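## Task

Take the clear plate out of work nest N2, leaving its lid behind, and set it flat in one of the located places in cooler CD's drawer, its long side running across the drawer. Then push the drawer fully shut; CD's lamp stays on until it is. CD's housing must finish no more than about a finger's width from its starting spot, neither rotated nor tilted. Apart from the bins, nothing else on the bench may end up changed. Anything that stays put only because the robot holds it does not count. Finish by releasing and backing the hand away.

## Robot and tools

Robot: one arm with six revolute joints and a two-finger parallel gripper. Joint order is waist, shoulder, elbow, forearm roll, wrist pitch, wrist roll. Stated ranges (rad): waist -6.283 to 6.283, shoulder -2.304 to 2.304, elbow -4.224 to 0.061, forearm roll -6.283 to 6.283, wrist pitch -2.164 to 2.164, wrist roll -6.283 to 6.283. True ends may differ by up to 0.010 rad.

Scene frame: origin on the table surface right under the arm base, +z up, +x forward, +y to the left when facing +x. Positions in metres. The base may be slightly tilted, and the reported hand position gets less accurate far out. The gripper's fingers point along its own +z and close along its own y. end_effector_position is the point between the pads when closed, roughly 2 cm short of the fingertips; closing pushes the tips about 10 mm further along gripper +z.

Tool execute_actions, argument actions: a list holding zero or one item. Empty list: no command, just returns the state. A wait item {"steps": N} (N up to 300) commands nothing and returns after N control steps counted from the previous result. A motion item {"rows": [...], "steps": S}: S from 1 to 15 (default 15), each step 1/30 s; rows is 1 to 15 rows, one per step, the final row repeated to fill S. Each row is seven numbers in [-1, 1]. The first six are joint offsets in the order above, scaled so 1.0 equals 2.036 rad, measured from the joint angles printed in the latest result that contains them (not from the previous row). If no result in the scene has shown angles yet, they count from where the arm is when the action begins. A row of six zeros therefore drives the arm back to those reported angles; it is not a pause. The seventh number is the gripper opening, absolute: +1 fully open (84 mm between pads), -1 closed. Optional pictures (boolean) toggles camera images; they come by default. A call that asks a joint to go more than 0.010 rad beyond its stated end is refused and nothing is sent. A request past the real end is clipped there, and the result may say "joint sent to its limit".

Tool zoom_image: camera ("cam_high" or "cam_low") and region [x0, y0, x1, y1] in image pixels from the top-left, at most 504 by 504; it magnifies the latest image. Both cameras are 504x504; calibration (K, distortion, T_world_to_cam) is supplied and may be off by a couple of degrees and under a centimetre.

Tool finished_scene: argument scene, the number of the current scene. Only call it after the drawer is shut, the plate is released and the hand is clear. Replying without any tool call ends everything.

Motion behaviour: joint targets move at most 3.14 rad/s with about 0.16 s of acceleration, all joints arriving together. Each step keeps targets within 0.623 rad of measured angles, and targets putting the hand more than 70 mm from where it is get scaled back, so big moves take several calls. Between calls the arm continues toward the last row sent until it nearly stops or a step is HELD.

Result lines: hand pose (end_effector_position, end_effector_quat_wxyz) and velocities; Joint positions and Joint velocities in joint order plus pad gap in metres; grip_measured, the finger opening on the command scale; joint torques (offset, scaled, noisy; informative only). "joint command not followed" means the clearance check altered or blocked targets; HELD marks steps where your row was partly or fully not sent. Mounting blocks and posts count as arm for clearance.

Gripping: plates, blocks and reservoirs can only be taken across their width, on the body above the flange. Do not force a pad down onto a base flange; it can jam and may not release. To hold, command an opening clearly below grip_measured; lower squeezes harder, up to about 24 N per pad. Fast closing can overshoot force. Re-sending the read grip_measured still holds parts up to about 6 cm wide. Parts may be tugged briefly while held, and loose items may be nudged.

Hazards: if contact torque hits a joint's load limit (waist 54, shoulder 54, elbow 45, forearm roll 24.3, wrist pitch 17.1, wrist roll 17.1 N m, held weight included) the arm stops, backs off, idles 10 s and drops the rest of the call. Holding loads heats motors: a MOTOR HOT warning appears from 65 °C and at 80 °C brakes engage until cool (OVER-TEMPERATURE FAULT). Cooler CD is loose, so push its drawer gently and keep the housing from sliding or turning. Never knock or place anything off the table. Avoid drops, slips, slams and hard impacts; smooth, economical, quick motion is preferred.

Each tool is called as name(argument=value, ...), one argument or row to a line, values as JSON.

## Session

execute_actions(
  actions=[],
)

Scene clock: 0.00 s of 7200.00 s.
end_effector_position=(+0.4832, +0.2249, +0.1625) grip_measured=+1.00 end_effector_quat_wxyz=(+0.153, +0.498, +0.805, +0.284) end_effector_velocity=(+0.000, +0.000, +0.001) end_effector_angular_velocity=(+0.001, -0.001, +0.001)
Joint positions: [ 0.731 -0.892 -0.786 -2.219 -0.931  0.741  0.084]
Joint velocities: [ 0.001  0.    -0.    -0.     0.     0.    -0.   ]
Joint torques (N m, as the arm reports them, + toward a larger angle): no reading

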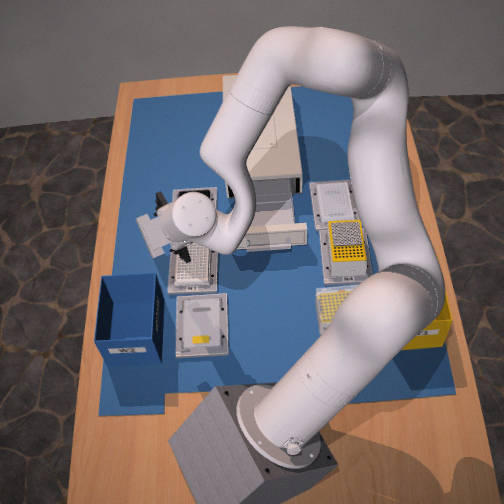

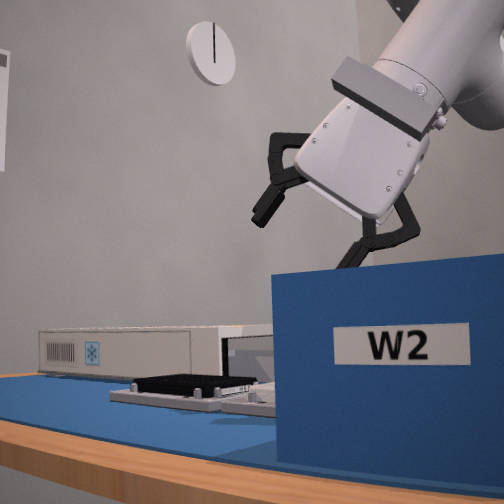

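zoom_image(
  camera="cam_high",
  region=[230, 160, 380, 300],
)

Region (230, 160, 380, 300) of cam_high's 504x504 image, scaled by 3.360, with more detail than that image has; it fills the top 470 rows of this view, and the rest is white.

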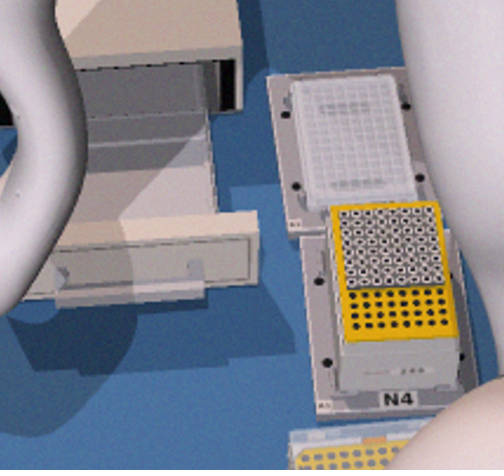

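execute_actions(
  actions=[
    {"rows":[[-0.32,0.228,-0.171,0.569,0.079,0.073,1]]},
  ],
  pictures=false,
)

execute_actions(
  actions=[
    {"steps":25},
  ],
)

zoom_image(
  camera="cam_high",
  region=[215, 150, 375, 270],
)

Scene clock: 3.73 s of 7200.00 s.
end_effector_position=(+0.6427, +0.0370, +0.1592) grip_measured=+1.00 end_effector_quat_wxyz=(+0.124, +0.807, +0.547, +0.186) end_effector_velocity=(+0.196, -0.483, -0.031) end_effector_angular_velocity=(+0.292, +0.635, -1.860)
Joint positions: [ 0.421 -0.669 -0.953 -1.842 -0.854  0.812  0.084]
Joint velocities: [-0.648  0.46  -0.343  1.069  0.157  0.147 -0.   ]
Joint torques (N m, as the arm reports them, + toward a larger angle): [25.23 24.57 -6.92 -0.5  -0.09  0.23]
Steps of this call (steps 1 to 90: nothing new was sent; then 0.23 s passed at rest; steps 91 to 105: all 15 steps of this action). Readings (joint positions):
91: [0.730 -0.891 -0.786 -2.218 -0.930 0.741]
92: [0.722 -0.885 -0.790 -2.209 -0.927 0.744]
94: [0.672 -0.849 -0.817 -2.159 -0.914 0.755]
98: [0.577 -0.780 -0.870 -2.058 -0.892 0.777]
105: the state above

Scene clock: 4.57 s of 7200.00 s.
end_effector_position=(+0.6636, -0.1926, +0.1597) grip_measured=+1.00 end_effector_quat_wxyz=(-0.005, +1.000, +0.017, +0.003) end_effector_velocity=(+0.002, -0.005, +0.002) end_effector_angular_velocity=(+0.000, -0.002, -0.014)
Joint positions: [ 0.08  -0.428 -1.133 -1.062 -0.77   0.889  0.084]
Joint velocities: [-0.005  0.006 -0.005  0.005 -0.001  0.    -0.   ]
Joint torques (N m, as the arm reports them, + toward a larger angle): [22.74 27.56 -8.77 -1.55  0.24  0.13]
Steps of this call (steps 1 to 25: the robot went on to your last target). Readings (joint positions):
1: [0.399 -0.654 -0.964 -1.806 -0.849 0.817]
2: [0.377 -0.639 -0.975 -1.767 -0.844 0.822]
4: [0.335 -0.609 -0.998 -1.682 -0.833 0.831]
8: [0.248 -0.547 -1.044 -1.475 -0.812 0.851]
25: the state above

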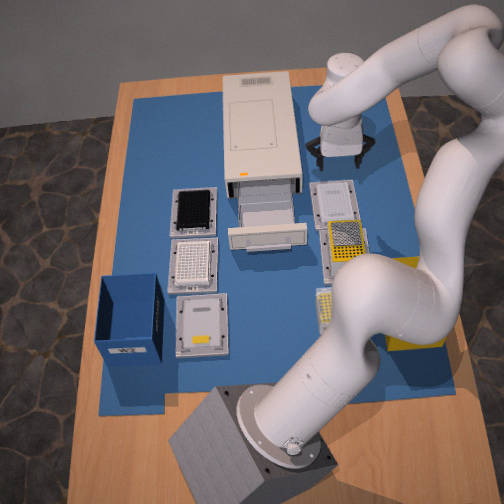

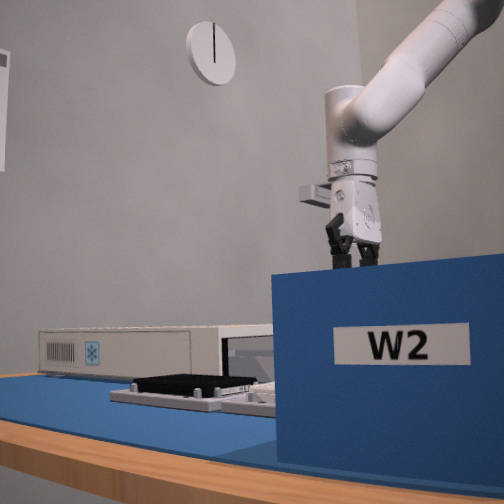

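Region (215, 150, 375, 270) of cam_high's 504x504 image, scaled by 3.150, with more detail than that image has; it fills the top 378 rows of this view, and the rest is white.

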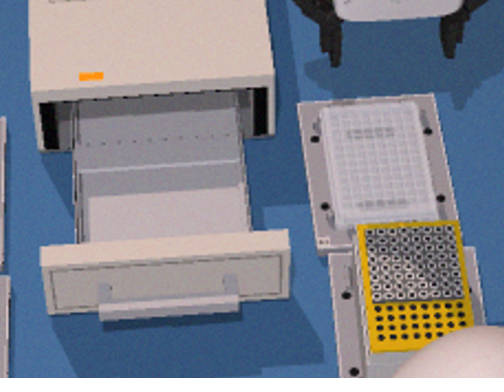

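Descend to z≈0.06.

execute_actions(
  actions=[
    {"rows":[[-0.0497,-0.0836,-0.0253,-0.0865,0.0457,0.0643,1]]},
  ],
)

zoom_image(
  camera="cam_high",
  region=[300, 165, 370, 235],
)

Scene clock: 5.73 s of 7200.00 s.
end_effector_position=(+0.6677, -0.1914, +0.0608) grip_measured=+1.00 end_effector_quat_wxyz=(-0.001, +1.000, +0.014, +0.001) end_effector_velocity=(-0.003, +0.002, -0.004) end_effector_angular_velocity=(+0.000, +0.006, +0.004)
Joint positions: [-0.021 -0.597 -1.185 -1.237 -0.677  1.02   0.084]
Joint velocities: [-0.002 -0.006  0.002 -0.003  0.001  0.002 -0.   ]
Joint torques (N m, as the arm reports them, + toward a larger angle): [24.52 30.98 -7.16 -1.43  0.29  0.11]
Steps of this call (steps 1 to 20: the robot went on to your last target; steps 21 to 35: all 15 steps of this action). Readings (joint positions):
21: [0.079 -0.428 -1.134 -1.062 -0.769 0.890]
22: [0.074 -0.436 -1.138 -1.071 -0.764 0.898]
24: [0.041 -0.491 -1.157 -1.130 -0.733 0.942]
28: [-0.017 -0.590 -1.178 -1.227 -0.684 1.011]
35: the state above

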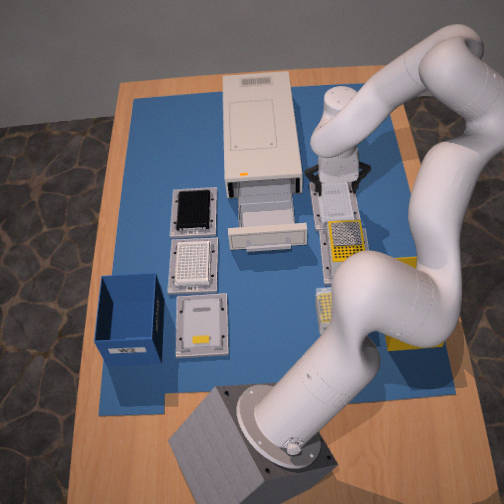

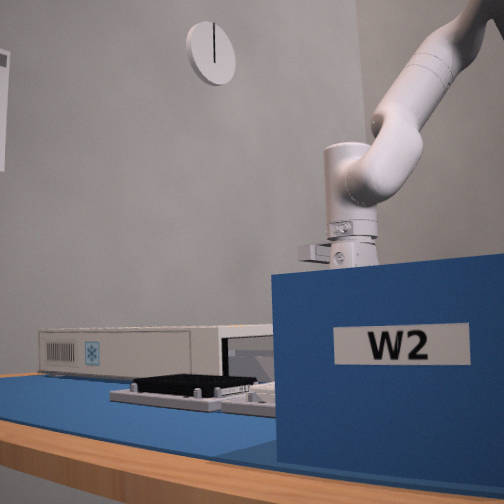

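Region (300, 165, 370, 235) of cam_high's 504x504 image, scaled by 7.200, with more detail than that image has.

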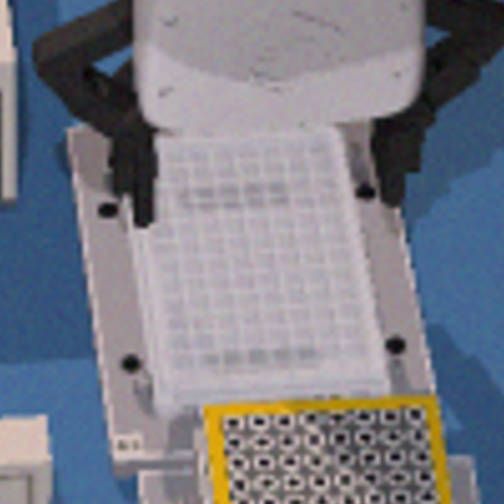

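execute_actions(
  actions=[
    {"rows":[[-0.0043,-0.0076,0.0096,-0.0228,0.0079,0.0306,1]]},
  ],
)

zoom_image(
  camera="cam_high",
  region=[300, 165, 370, 235],
)

Scene clock: 7.97 s of 7200.00 s.
end_effector_position=(+0.6585, -0.1862, +0.0471) grip_measured=+1.00 end_effector_quat_wxyz=(-0.001, +1.000, +0.008, +0.001) end_effector_velocity=(-0.001, +0.001, -0.001) end_effector_angular_velocity=(+0.000, +0.000, +0.002)
Joint positions: [-0.029 -0.612 -1.166 -1.284 -0.661  1.082  0.084]
Joint velocities: [ 0.    -0.001  0.001 -0.002  0.001  0.    -0.   ]
Joint torques (N m, as the arm reports them, + toward a larger angle): [24.63 30.38 -6.58 -1.77  0.2   0.07]
Steps of this call (steps 1 to 15: the robot went on to your last target; steps 16 to 52: nothing new was sent; steps 53 to 67: all 15 steps of this action). Readings (joint positions):
53: [-0.021 -0.599 -1.184 -1.239 -0.677 1.022]
54: [-0.022 -0.600 -1.182 -1.245 -0.674 1.032]
56: [-0.027 -0.608 -1.171 -1.271 -0.665 1.065]
60: [-0.029 -0.613 -1.165 -1.283 -0.661 1.081]
67: the state above

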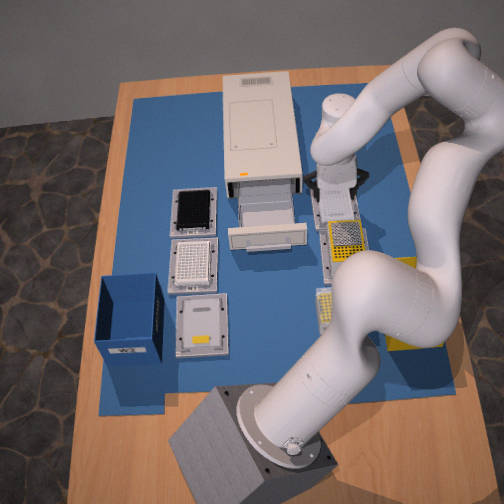

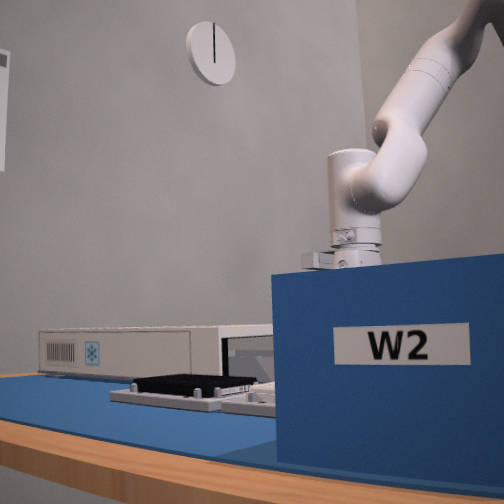

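Region (300, 165, 370, 235) of cam_high's 504x504 image, scaled by 7.200, with more detail than that image has.

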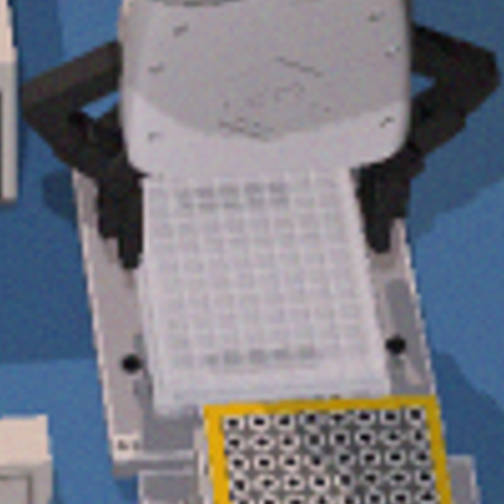

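execute_actions(
  actions=[
    {"rows":[[-0.0025,-0.0033,-0.0015,-0.004,0.0018,0.0023,1],[-0.0025,-0.0033,-0.0015,-0.004,0.0018,0.0023,1],[-0.005,-0.0066,-0.003,-0.0078,0.0036,0.0046,1]],"steps":11},
  ],
  pictures=false,
)

execute_actions(
  actions=[
    {"rows":[[0,0,0,0,0,0,0.9],[0,0,0,0,0,0,0.85],[0,0,0,0,0,0,0.8],[0,0,0,0,0,0,0.7]],"steps":12},
  ],
)

zoom_image(
  camera="cam_high",
  region=[300, 165, 370, 235],
)

Scene clock: 9.60 s of 7200.00 s.
end_effector_position=(+0.6586, -0.1874, +0.0388) grip_measured=+1.00 end_effector_quat_wxyz=(-0.001, +1.000, +0.008, +0.001) end_effector_velocity=(+0.001, +0.000, +0.001) end_effector_angular_velocity=(+0.000, -0.002, -0.000)
Joint positions: [-0.039 -0.626 -1.172 -1.299 -0.654  1.092  0.084]
Joint velocities: [ 0.001  0.    -0.001 -0.001  0.     0.001 -0.   ]
Joint torques (N m, as the arm reports them, + toward a larger angle): [24.45 30.51 -6.55 -1.47  0.22  0.07]
Steps of this call (steps 1 to 15: the robot went on to your last target; steps 16 to 38: nothing new was sent; steps 39 to 49: all 11 steps of this action). Readings (joint positions):
39: [-0.030 -0.613 -1.166 -1.284 -0.661 1.083]
40: [-0.031 -0.614 -1.167 -1.286 -0.660 1.084]
42: [-0.035 -0.620 -1.169 -1.293 -0.657 1.088]
46: [-0.039 -0.626 -1.171 -1.299 -0.654 1.091]
49: the state above

Scene clock: 10.00 s of 7200.00 s.
end_effector_position=(+0.6589, -0.1874, +0.0392) grip_measured=+0.74 end_effector_quat_wxyz=(-0.001, +1.000, +0.008, +0.002) end_effector_velocity=(+0.000, +0.000, -0.000) end_effector_angular_velocity=(+0.000, -0.000, +0.001)
Joint positions: [-0.039 -0.625 -1.172 -1.299 -0.654  1.092  0.074]
Joint velocities: [ 0.    -0.001 -0.    -0.001  0.    -0.     0.   ]
Joint torques (N m, as the arm reports them, + toward a larger angle): [19.21 25.11 -6.43 -2.09  0.49  0.07]
Steps of this call (steps 1 to 12: all 12 steps of this action). Readings (joint positions):
1: [-0.039 -0.625 -1.172 -1.299 -0.654 1.092]
2: [-0.039 -0.625 -1.172 -1.299 -0.654 1.092]
4: [-0.039 -0.625 -1.172 -1.299 -0.654 1.092]
8: [-0.039 -0.625 -1.172 -1.299 -0.654 1.092]
12: the state above

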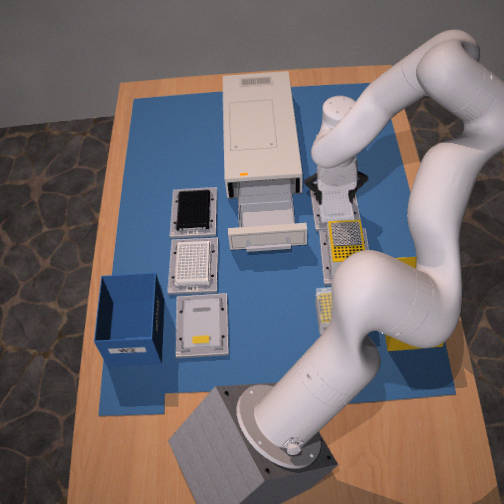

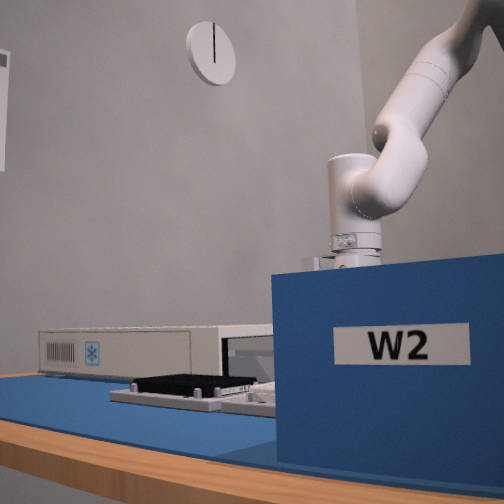

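Region (300, 165, 370, 235) of cam_high's 504x504 image, scaled by 7.200, with more detail than that image has.

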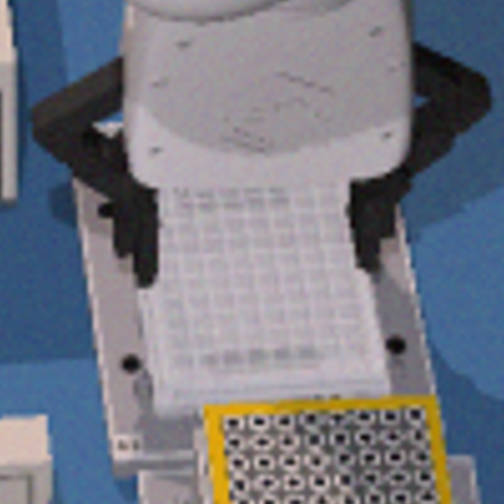

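execute_actions(
  actions=[
    {"rows":[[0,0,0,0,0,0,1],[0,0,0,0,0,0,1],[0,0,0,0,0,0,1],[-0.0014,0.0011,0.0001,0.0003,0.0004,-0.0018,1],[-0.0014,0.0011,0.0001,0.0003,0.0004,-0.0018,1],[-0.0014,0.0011,0.0001,0.0003,0.0004,-0.0018,1],[-0.0014,0.0011,0.0001,0.0003,0.0004,-0.0018,1],[-0.0035,-0.0024,-0.0013,-0.0035,0.0021,0.0009,1]]},
  ],
  pictures=false,
)

execute_actions(
  actions=[
    {"rows":[[0,0,0,0,0,0,0.9],[0,0,0,0,0,0,0.85],[0,0,0,0,0,0,0.8],[0,0,0,0,0,0,0.7]],"steps":12},
  ],
)

zoom_image(
  camera="cam_high",
  region=[300, 165, 370, 235],
)

Scene clock: 12.00 s of 7200.00 s.
end_effector_position=(+0.6586, -0.1894, +0.0349) grip_measured=+1.00 end_effector_quat_wxyz=(-0.001, +1.000, +0.008, +0.001) end_effector_velocity=(+0.003, -0.001, +0.002) end_effector_angular_velocity=(+0.001, -0.006, -0.004)
Joint positions: [-0.046 -0.63  -1.174 -1.306 -0.65   1.093  0.084]
Joint velocities: [ 0.001  0.003 -0.003 -0.001  0.001  0.001  0.   ]
Joint torques (N m, as the arm reports them, + toward a larger angle): [24.35 31.1  -6.36 -1.78  0.25  0.07]
Steps of this call (steps 1 to 15: the robot went on to your last target; steps 16 to 45: nothing new was sent; steps 46 to 60: all 15 steps of this action). Readings (joint positions):
46: [-0.040 -0.626 -1.172 -1.299 -0.653 1.092]
47: [-0.040 -0.627 -1.171 -1.299 -0.653 1.092]
49: [-0.041 -0.627 -1.171 -1.299 -0.653 1.091]
53: [-0.043 -0.624 -1.171 -1.299 -0.653 1.089]
60: the state above

Scene clock: 12.40 s of 7200.00 s.
end_effector_position=(+0.6589, -0.1885, +0.0352) grip_measured=+0.87 end_effector_quat_wxyz=(-0.002, +1.000, +0.008, +0.002) end_effector_velocity=(-0.001, +0.000, -0.001) end_effector_angular_velocity=(-0.001, +0.003, +0.001)
Joint positions: [-0.045 -0.63  -1.174 -1.306 -0.647  1.093  0.079]
Joint velocities: [-0.001 -0.002  0.    -0.    -0.001  0.     0.   ]
Joint torques (N m, as the arm reports them, + toward a larger angle): [10.14 28.3  -8.   -3.67 -2.29  0.14]
Steps of this call (steps 1 to 12: all 12 steps of this action). Readings (joint positions):
1: [-0.046 -0.630 -1.174 -1.306 -0.649 1.093]
2: [-0.046 -0.630 -1.174 -1.306 -0.648 1.093]
4: [-0.045 -0.630 -1.174 -1.306 -0.647 1.093]
8: [-0.045 -0.630 -1.174 -1.306 -0.647 1.093]
12: the state above

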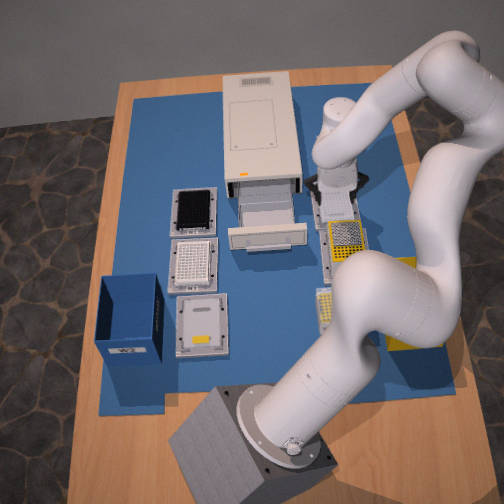

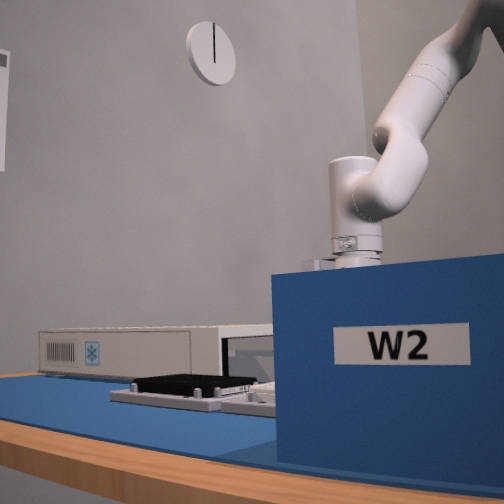

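Region (300, 165, 370, 235) of cam_high's 504x504 image, scaled by 7.200, with more detail than that image has.

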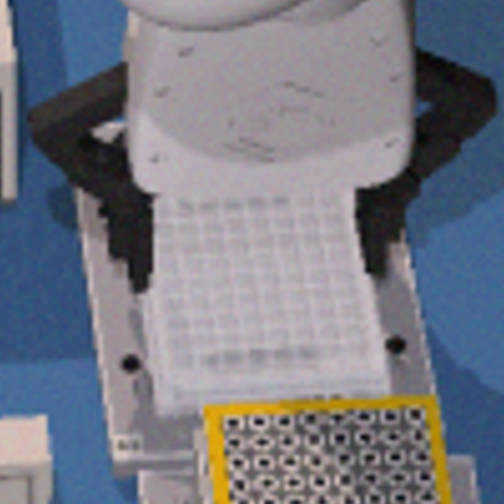

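execute_actions(
  actions=[
    {"rows":[[0.001,-0.0012,-0.0001,-0.0003,-0.0019,0.002,1],[0.001,-0.0012,-0.0001,-0.0003,-0.0019,0.002,1],[0.001,-0.0012,-0.0001,-0.0003,-0.0019,0.002,1],[0.001,-0.0012,-0.0001,-0.0003,-0.0019,0.002,1],[0.001,-0.0012,-0.0001,-0.0003,-0.0019,0.002,1],[0.001,-0.0012,-0.0001,-0.0003,-0.0019,0.002,1],[0.0003,-0.0024,-0.0006,-0.0016,-0.0013,0.003,1]],"steps":14},
  ],
  pictures=false,
)

execute_actions(
  actions=[
    {"rows":[[0,0,0,0,0,0,0.9],[0,0,0,0,0,0,0.85],[0,0,0,0,0,0,0.8],[0,0,0,0,0,0,0.7],[0,0,0,0,0,0,0.5],[0,0,0,0,0,0,0.3]],"steps":12},
  ],
  pictures=false,
)

Scene clock: 14.67 s of 7200.00 s.
end_effector_position=(+0.6580, -0.1880, +0.0333) grip_measured=+1.00 end_effector_quat_wxyz=(-0.000, +1.000, +0.008, +0.000) end_effector_velocity=(+0.002, +0.004, +0.001) end_effector_angular_velocity=(+0.012, -0.007, +0.001)
Joint positions: [-0.045 -0.635 -1.175 -1.309 -0.652  1.099  0.084]
Joint velocities: [ 0.004  0.    -0.001  0.001  0.012  0.001 -0.   ]
Joint torques (N m, as the arm reports them, + toward a larger angle): [24.09 31.21 -6.49 -1.45  0.46  0.03]
Steps of this call (steps 1 to 15: the robot went on to your last target; steps 16 to 54: nothing new was sent; steps 55 to 68: all 14 steps of this action). Readings (joint positions):
55: [-0.046 -0.630 -1.174 -1.306 -0.648 1.094]
56: [-0.046 -0.631 -1.175 -1.307 -0.651 1.095]
58: [-0.046 -0.632 -1.175 -1.308 -0.655 1.097]
62: [-0.045 -0.633 -1.175 -1.308 -0.655 1.098]
68: the state above

Scene clock: 15.07 s of 7200.00 s.
end_effector_position=(+0.6581, -0.1878, +0.0334) grip_measured=+0.89 end_effector_quat_wxyz=(-0.000, +1.000, +0.008, +0.001) end_effector_velocity=(-0.000, -0.000, -0.001) end_effector_angular_velocity=(-0.000, +0.001, +0.001)
Joint positions: [-0.045 -0.635 -1.175 -1.309 -0.651  1.099  0.08 ]
Joint velocities: [-0.001 -0.001  0.    -0.001  0.    -0.     0.   ]
Joint torques (N m, as the arm reports them, + toward a larger angle): [18.46 28.91 -6.91 -2.88 -0.37  0.09]
Steps of this call (steps 1 to 12: all 12 steps of this action). Readings (joint positions):
1: [-0.045 -0.635 -1.175 -1.309 -0.652 1.099]
2: [-0.045 -0.635 -1.175 -1.309 -0.651 1.099]
4: [-0.045 -0.635 -1.175 -1.309 -0.651 1.099]
8: [-0.045 -0.635 -1.175 -1.309 -0.651 1.099]
12: the state above

execute_actions(
  actions=[
    {"rows":[[0.0015,0.0025,0.0011,0.0028,-0.0012,-0.002,0.2],[0.003,0.005,0.0022,0.0056,-0.0024,-0.004,0.2],[0.005,0.0084,0.0036,0.0093,-0.004,-0.0065,0.2],[0.0075,0.0126,0.0052,0.014,-0.006,-0.01,0.2],[0.011,0.0185,0.0075,0.02,-0.009,-0.014,0.2],[0.016,0.027,0.0105,0.03,-0.013,-0.021,0.2],[0.022,0.037,0.014,0.04,-0.018,-0.028,0.2],[0.029,0.049,0.018,0.053,-0.025,-0.037,0.2],[0.036,0.06,0.021,0.065,-0.031,-0.045,0.2],[0.043,0.072,0.024,0.077,-0.037,-0.054,0.2],[0.048,0.08,0.026,0.085,-0.042,-0.06,0.2]]},
  ],
  pictures=false,
)

execute_actions(
  actions=[
    {"steps":6},
  ],
)

zoom_image(
  camera="cam_high",
  region=[220, 170, 315, 265],
)

Scene clock: 17.40 s of 7200.00 s.
end_effector_position=(+0.6605, -0.1904, +0.1277) grip_measured=+0.89 end_effector_quat_wxyz=(-0.000, +1.000, +0.005, +0.006) end_effector_velocity=(-0.017, +0.004, +0.039) end_effector_angular_velocity=(+0.002, +0.029, +0.024)
Joint positions: [ 0.051 -0.474 -1.125 -1.141 -0.735  0.981  0.08 ]
Joint velocities: [ 0.048  0.072  0.04   0.095 -0.054 -0.078 -0.   ]
Joint torques (N m, as the arm reports them, + toward a larger angle): [19.3  14.2  -6.76 -2.88  0.13  0.47]
Steps of this call (steps 1 to 15: the robot went on to your last target; steps 16 to 55: nothing new was sent; steps 56 to 70: all 15 steps of this action). Readings (joint positions):
56: [-0.045 -0.635 -1.175 -1.309 -0.652 1.099]
57: [-0.044 -0.633 -1.174 -1.307 -0.652 1.098]
59: [-0.040 -0.626 -1.171 -1.299 -0.656 1.092]
63: [-0.017 -0.587 -1.156 -1.256 -0.678 1.062]
70: the state above

Scene clock: 17.60 s of 7200.00 s.
end_effector_position=(+0.6584, -0.1896, +0.1277) grip_measured=+0.89 end_effector_quat_wxyz=(-0.000, +1.000, +0.007, +0.004) end_effector_velocity=(+0.001, -0.000, +0.002) end_effector_angular_velocity=(+0.003, -0.003, -0.003)
Joint positions: [ 0.052 -0.473 -1.122 -1.137 -0.737  0.977  0.08 ]
Joint velocities: [ 0.001  0.004 -0.001  0.004  0.001 -0.001 -0.   ]
Joint torques (N m, as the arm reports them, + toward a larger angle): [23.39 27.85 -8.22 -1.34  0.29  0.1 ]
Steps of this call (steps 1 to 6: the robot went on to your last target). Readings (joint positions):
1: [0.052 -0.473 -1.124 -1.138 -0.736 0.979]
2: [0.052 -0.473 -1.123 -1.138 -0.737 0.978]
4: [0.052 -0.473 -1.122 -1.137 -0.737 0.978]
6: the state above

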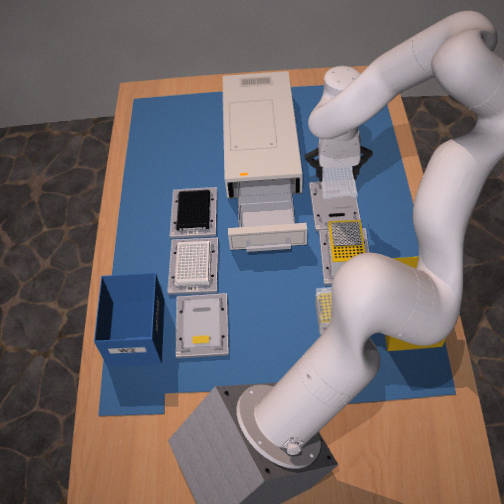

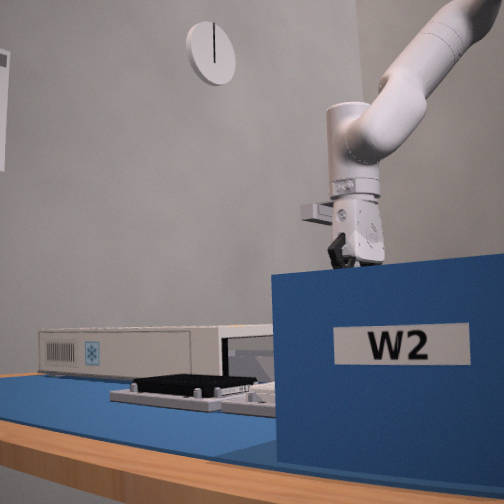

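Region (220, 170, 315, 265) of cam_high's 504x504 image, scaled by 5.305, with more detail than that image has.

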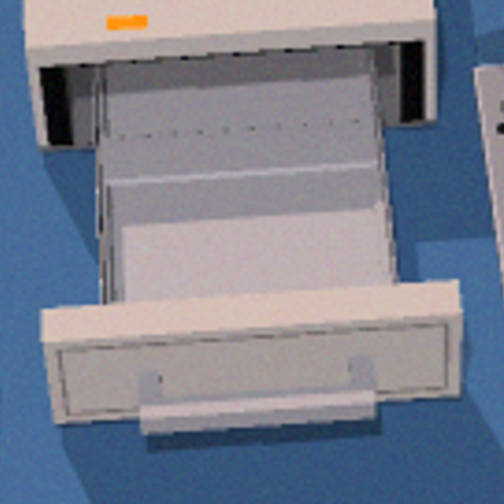

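execute_actions(
  actions=[
    {"rows":[[0.009,-0.008,-0.001,0,-0.002,-0.04,0.2],[0.018,-0.015,-0.002,-0.001,-0.003,-0.085,0.2],[0.028,-0.023,-0.003,-0.001,-0.005,-0.13,0.2],[0.037,-0.031,-0.004,-0.002,-0.007,-0.175,0.2],[0.047,-0.039,-0.005,-0.002,-0.008,-0.22,0.2],[0.056,-0.047,-0.006,-0.002,-0.01,-0.26,0.2],[0.065,-0.055,-0.007,-0.003,-0.012,-0.31,0.2],[0.075,-0.063,-0.008,-0.003,-0.013,-0.35,0.2],[0.084,-0.071,-0.009,-0.003,-0.015,-0.39,0.2],[0.093,-0.079,-0.01,-0.004,-0.016,-0.44,0.2],[0.103,-0.087,-0.01,-0.004,-0.018,-0.48,0.2],[0.112,-0.095,-0.011,-0.005,-0.02,-0.525,0.2],[0.121,-0.103,-0.012,-0.005,-0.021,-0.57,0.2],[0.1306,-0.1105,-0.0133,-0.0054,-0.0231,-0.6125,0.2]]},
  ],
  pictures=false,
)

execute_actions(
  actions=[
    {"steps":14},
  ],
  pictures=false,
)

execute_actions(
  actions=[
    {"rows":[[-0.008,-0.011,-0.003,-0.014,0.0055,0.009,0.2],[-0.016,-0.022,-0.006,-0.028,0.011,0.018,0.2],[-0.024,-0.033,-0.009,-0.042,0.017,0.027,0.2],[-0.0305,-0.0425,-0.0115,-0.054,0.022,0.035,0.2]]},
  ],
)

zoom_image(
  camera="cam_high",
  region=[220, 170, 315, 265],
)

Scene clock: 21.17 s of 7200.00 s.
end_effector_position=(+0.6367, -0.0420, +0.1287) grip_measured=+0.89 end_effector_quat_wxyz=(-0.003, +0.816, +0.578, +0.001) end_effector_velocity=(-0.107, +0.379, +0.007) end_effector_angular_velocity=(-0.024, -0.015, +3.263)
Joint positions: [ 0.257 -0.647 -1.142 -1.145 -0.773  0.017  0.08 ]
Joint velocities: [ 0.547 -0.469 -0.05  -0.023 -0.096 -2.561  0.   ]
Joint torques (N m, as the arm reports them, + toward a larger angle): [25.39 30.86 -7.9  -1.63  0.22  0.4 ]
Steps of this call (steps 1 to 15: the robot went on to your last target; steps 16 to 90: nothing new was sent; then 0.07 s passed at rest; steps 91 to 105: all 15 steps of this action). Readings (joint positions):
91: [0.053 -0.472 -1.122 -1.136 -0.737 0.976]
92: [0.055 -0.474 -1.123 -1.136 -0.738 0.966]
94: [0.069 -0.487 -1.125 -1.137 -0.741 0.894]
98: [0.130 -0.539 -1.130 -1.140 -0.751 0.612]
105: the state above

Scene clock: 21.63 s of 7200.00 s.
end_effector_position=(+0.6244, -0.0017, +0.1304) grip_measured=+0.89 end_effector_quat_wxyz=(-0.001, +0.699, +0.715, +0.001) end_effector_velocity=(-0.002, +0.003, -0.000) end_effector_angular_velocity=(-0.000, +0.001, +0.010)
Joint positions: [ 0.317 -0.697 -1.149 -1.148 -0.784 -0.269  0.08 ]
Joint velocities: [ 0.003 -0.003  0.002 -0.     0.    -0.004 -0.   ]
Joint torques (N m, as the arm reports them, + toward a larger angle): [26.25 27.1  -8.06 -1.49  0.25  0.11]
Steps of this call (steps 1 to 14: the robot went on to your last target). Readings (joint positions):
1: [0.275 -0.662 -1.144 -1.146 -0.776 -0.065]
2: [0.291 -0.675 -1.145 -1.147 -0.778 -0.137]
4: [0.311 -0.692 -1.147 -1.147 -0.782 -0.230]
8: [0.317 -0.697 -1.149 -1.148 -0.784 -0.266]
14: the state above

Scene clock: 22.13 s of 7200.00 s.
end_effector_position=(+0.6252, -0.0018, +0.0754) grip_measured=+0.89 end_effector_quat_wxyz=(+0.000, +0.698, +0.716, +0.000) end_effector_velocity=(-0.001, -0.000, -0.002) end_effector_angular_velocity=(-0.001, +0.002, +0.002)
Joint positions: [ 0.256 -0.783 -1.173 -1.257 -0.739 -0.198  0.08 ]
Joint velocities: [-0.002 -0.002  0.002 -0.002  0.001  0.001 -0.   ]
Joint torques (N m, as the arm reports them, + toward a larger angle): [27.83 28.18 -6.48 -1.96  0.26  0.07]
Steps of this call (steps 1 to 15: all 15 steps of this action). Readings (joint positions):
1: [0.317 -0.698 -1.149 -1.149 -0.784 -0.268]
2: [0.313 -0.703 -1.152 -1.156 -0.780 -0.263]
4: [0.294 -0.730 -1.160 -1.191 -0.767 -0.241]
8: [0.257 -0.782 -1.169 -1.252 -0.742 -0.202]
15: the state above

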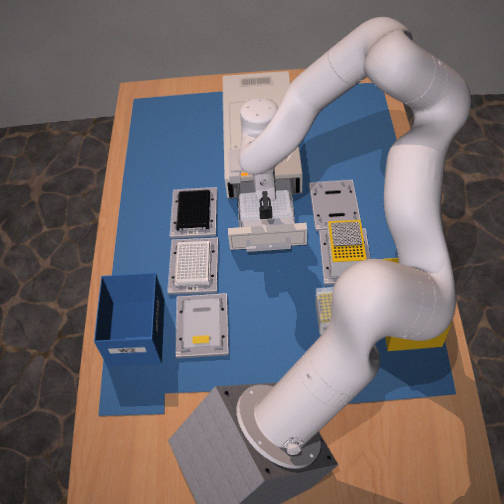

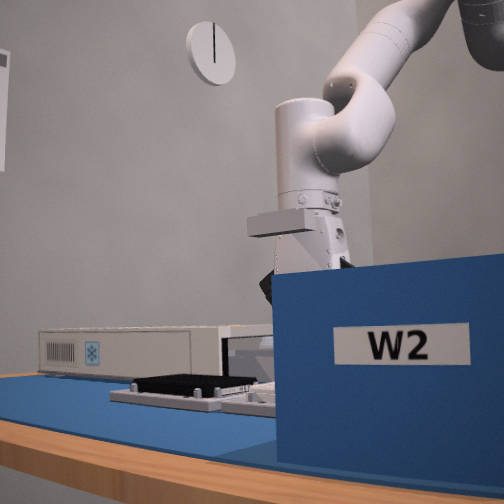

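Region (220, 170, 315, 265) of cam_high's 504x504 image, scaled by 5.305, with more detail than that image has.

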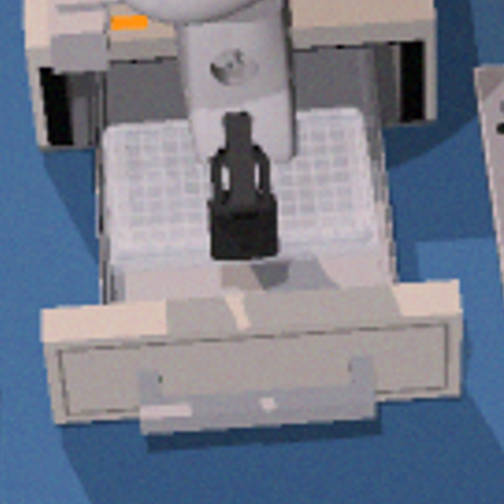

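execute_actions(
  actions=[
    {"rows":[[-0.0013,0.0016,0.0012,-0.0006,0.0003,-0.0048,0.2],[-0.0013,0.0016,0.0012,-0.0006,0.0003,-0.0048,0.2],[-0.005,-0.0037,-0.0008,-0.007,0.0024,-0.0005,0.2],[-0.0086,-0.009,-0.0027,-0.0137,0.0045,0.0038,0.2],[-0.012,-0.0144,-0.0047,-0.02,0.0065,0.008,0.2],[-0.016,-0.0198,-0.0066,-0.027,0.0086,0.0125,0.2],[-0.0195,-0.0251,-0.0086,-0.0334,0.0106,0.0168,0.2]]},
  ],
)

zoom_image(
  camera="cam_high",
  region=[220, 170, 315, 265],
)

Scene clock: 24.03 s of 7200.00 s.
end_effector_position=(+0.6248, -0.0043, +0.0423) grip_measured=+0.89 end_effector_quat_wxyz=(+0.000, +0.696, +0.718, -0.000) end_effector_velocity=(+0.003, -0.000, +0.002) end_effector_angular_velocity=(+0.002, -0.005, -0.004)
Joint positions: [ 0.216 -0.834 -1.19  -1.325 -0.718 -0.164  0.08 ]
Joint velocities: [ 0.001  0.002 -0.003 -0.002  0.001  0.002 -0.   ]
Joint torques (N m, as the arm reports them, + toward a larger angle): [26.9  29.18 -6.2  -1.51  0.28  0.13]
Steps of this call (steps 1 to 15: the robot went on to your last target; steps 16 to 42: nothing new was sent; steps 43 to 57: all 15 steps of this action). Readings (joint positions):
43: [0.255 -0.784 -1.172 -1.258 -0.739 -0.198]
44: [0.255 -0.783 -1.172 -1.258 -0.739 -0.201]
46: [0.251 -0.784 -1.173 -1.263 -0.737 -0.202]
50: [0.227 -0.818 -1.184 -1.305 -0.724 -0.177]
57: the state above

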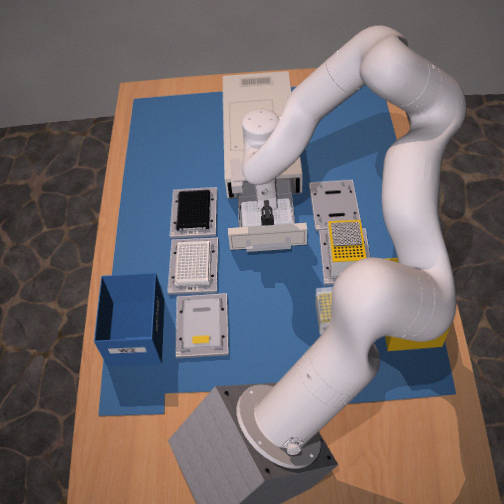

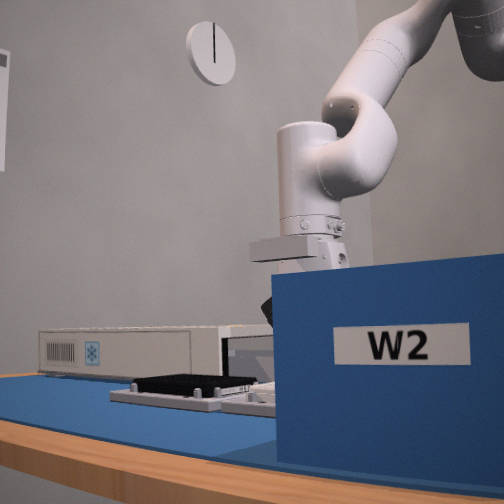

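Region (220, 170, 315, 265) of cam_high's 504x504 image, scaled by 5.305, with more detail than that image has.

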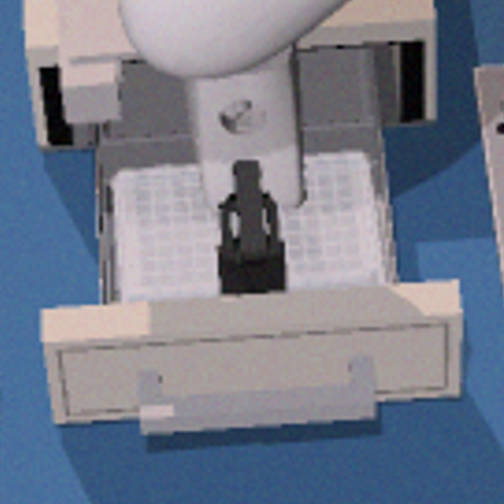

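Nudge +1 mm y, lower 3 mm twice.

execute_actions(
  actions=[
    {"rows":[[-0.0011,-0.0033,-0.0016,-0.0027,0.0007,0.0024,0.2]],"steps":9},
  ],
  pictures=false,
)

execute_actions(
  actions=[
    {"rows":[[-0.0017,-0.0025,-0.001,-0.003,0.0009,0.002,0.2]],"steps":9},
  ],
  pictures=false,
)

Scene clock: 25.23 s of 7200.00 s.
end_effector_position=(+0.6247, -0.0035, +0.0392) grip_measured=+0.89 end_effector_quat_wxyz=(+0.000, +0.696, +0.718, -0.000) end_effector_velocity=(+0.002, -0.000, +0.001) end_effector_angular_velocity=(+0.000, -0.003, -0.001)
Joint positions: [ 0.214 -0.841 -1.194 -1.33  -0.716 -0.159  0.08 ]
Joint velocities: [ 0.     0.001 -0.002 -0.001 -0.     0.001  0.   ]
Joint torques (N m, as the arm reports them, + toward a larger angle): [27.72 29.86 -6.41 -1.79  0.26  0.1 ]
Steps of this call (steps 1 to 15: the robot went on to your last target; steps 16 to 27: nothing new was sent; steps 28 to 36: all 9 steps of this action). Readings (joint positions):
28: [0.216 -0.835 -1.190 -1.326 -0.718 -0.163]
29: [0.215 -0.836 -1.192 -1.327 -0.717 -0.162]
31: [0.214 -0.840 -1.193 -1.330 -0.717 -0.160]
35: [0.214 -0.841 -1.194 -1.330 -0.716 -0.159]
36: the state above

Scene clock: 25.53 s of 7200.00 s.
end_effector_position=(+0.6252, -0.0035, +0.0366) grip_measured=+0.89 end_effector_quat_wxyz=(+0.001, +0.696, +0.718, +0.000) end_effector_velocity=(-0.000, -0.000, -0.001) end_effector_angular_velocity=(-0.000, +0.001, +0.000)
Joint positions: [ 0.211 -0.845 -1.196 -1.337 -0.715 -0.155  0.08 ]
Joint velocities: [-0.001 -0.     0.    -0.001  0.     0.     0.   ]
Joint torques (N m, as the arm reports them, + toward a larger angle): [24.53 23.72 -4.51 -1.71  0.17  0.03]
Steps of this call (steps 1 to 9: all 9 steps of this action). Readings (joint positions):
1: [0.214 -0.841 -1.194 -1.331 -0.716 -0.158]
2: [0.213 -0.842 -1.194 -1.333 -0.716 -0.157]
4: [0.211 -0.844 -1.196 -1.336 -0.715 -0.155]
8: [0.211 -0.845 -1.196 -1.336 -0.715 -0.155]
9: the state above

execute_actions(
  actions=[
    {"rows":[[0,0,0,0,0,0,1],[0,0,0,0,0,0,1],[0,0,0,0,0,0,1],[0,0,0,0,0,0,1],[0,0,0,0,0,0,1],[0,0,0,0,0,0,1],[0.005,0.0075,0.0033,0.009,-0.0027,-0.006,1],[0.05,0.074,0.022,0.092,-0.032,-0.058,1]]},
  ],
  pictures=false,
)

execute_actions(
  actions=[
    {"steps":8},
  ],
)

zoom_image(
  camera="cam_high",
  region=[232, 180, 302, 235],
)

Scene clock: 27.00 s of 7200.00 s.
end_effector_position=(+0.6300, -0.0036, +0.1298) grip_measured=+1.00 end_effector_quat_wxyz=(+0.000, +0.701, +0.714, +0.006) end_effector_velocity=(-0.025, -0.003, +0.060) end_effector_angular_velocity=(-0.005, +0.047, +0.019)
Joint positions: [ 0.311 -0.697 -1.156 -1.156 -0.777 -0.267  0.084]
Joint velocities: [ 0.071  0.107  0.057  0.161 -0.065 -0.111 -0.   ]
Joint torques (N m, as the arm reports them, + toward a larger angle): [13.77  4.86 -5.13 -4.88  0.48  0.3 ]
Steps of this call (steps 1 to 15: the robot went on to your last target; steps 16 to 29: nothing new was sent; steps 30 to 44: all 15 steps of this action). Readings (joint positions):
30: [0.211 -0.846 -1.196 -1.337 -0.715 -0.155]
31: [0.211 -0.845 -1.196 -1.337 -0.715 -0.155]
33: [0.210 -0.846 -1.195 -1.337 -0.715 -0.155]
37: [0.214 -0.841 -1.192 -1.330 -0.717 -0.160]
44: the state above

Scene clock: 27.27 s of 7200.00 s.
end_effector_position=(+0.6268, -0.0038, +0.1298) grip_measured=+1.00 end_effector_quat_wxyz=(-0.001, +0.699, +0.715, +0.003) end_effector_velocity=(+0.003, +0.001, +0.005) end_effector_angular_velocity=(+0.003, -0.008, -0.002)
Joint positions: [ 0.312 -0.695 -1.151 -1.15  -0.78  -0.273  0.084]
Joint velocities: [ 0.005  0.005 -0.003  0.001 -0.    -0.001  0.   ]
Joint torques (N m, as the arm reports them, + toward a larger angle): [27.64 27.1  -7.66 -1.7   0.23  0.11]
Steps of this call (steps 1 to 8: the robot went on to your last target). Readings (joint positions):
1: [0.312 -0.695 -1.154 -1.152 -0.778 -0.270]
2: [0.312 -0.695 -1.152 -1.151 -0.779 -0.271]
4: [0.312 -0.696 -1.151 -1.150 -0.780 -0.272]
8: the state above

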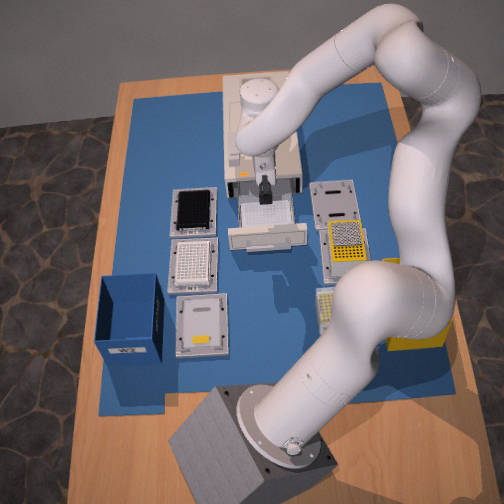

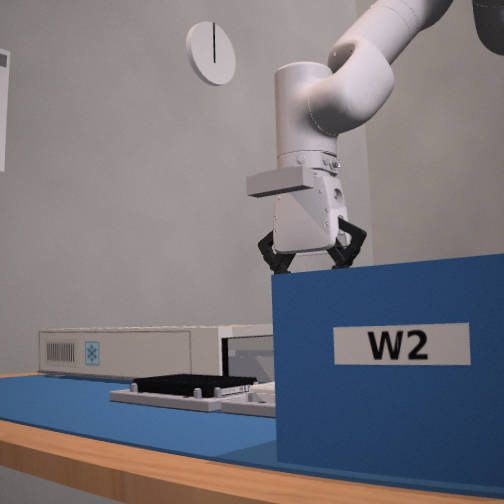

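Region (232, 180, 302, 235) of cam_high's 504x504 image, scaled by 7.200, with more detail than that image has; it fills the top 396 rows of this view, and the rest is white.

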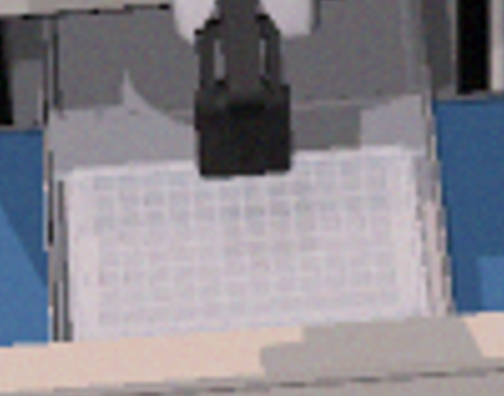

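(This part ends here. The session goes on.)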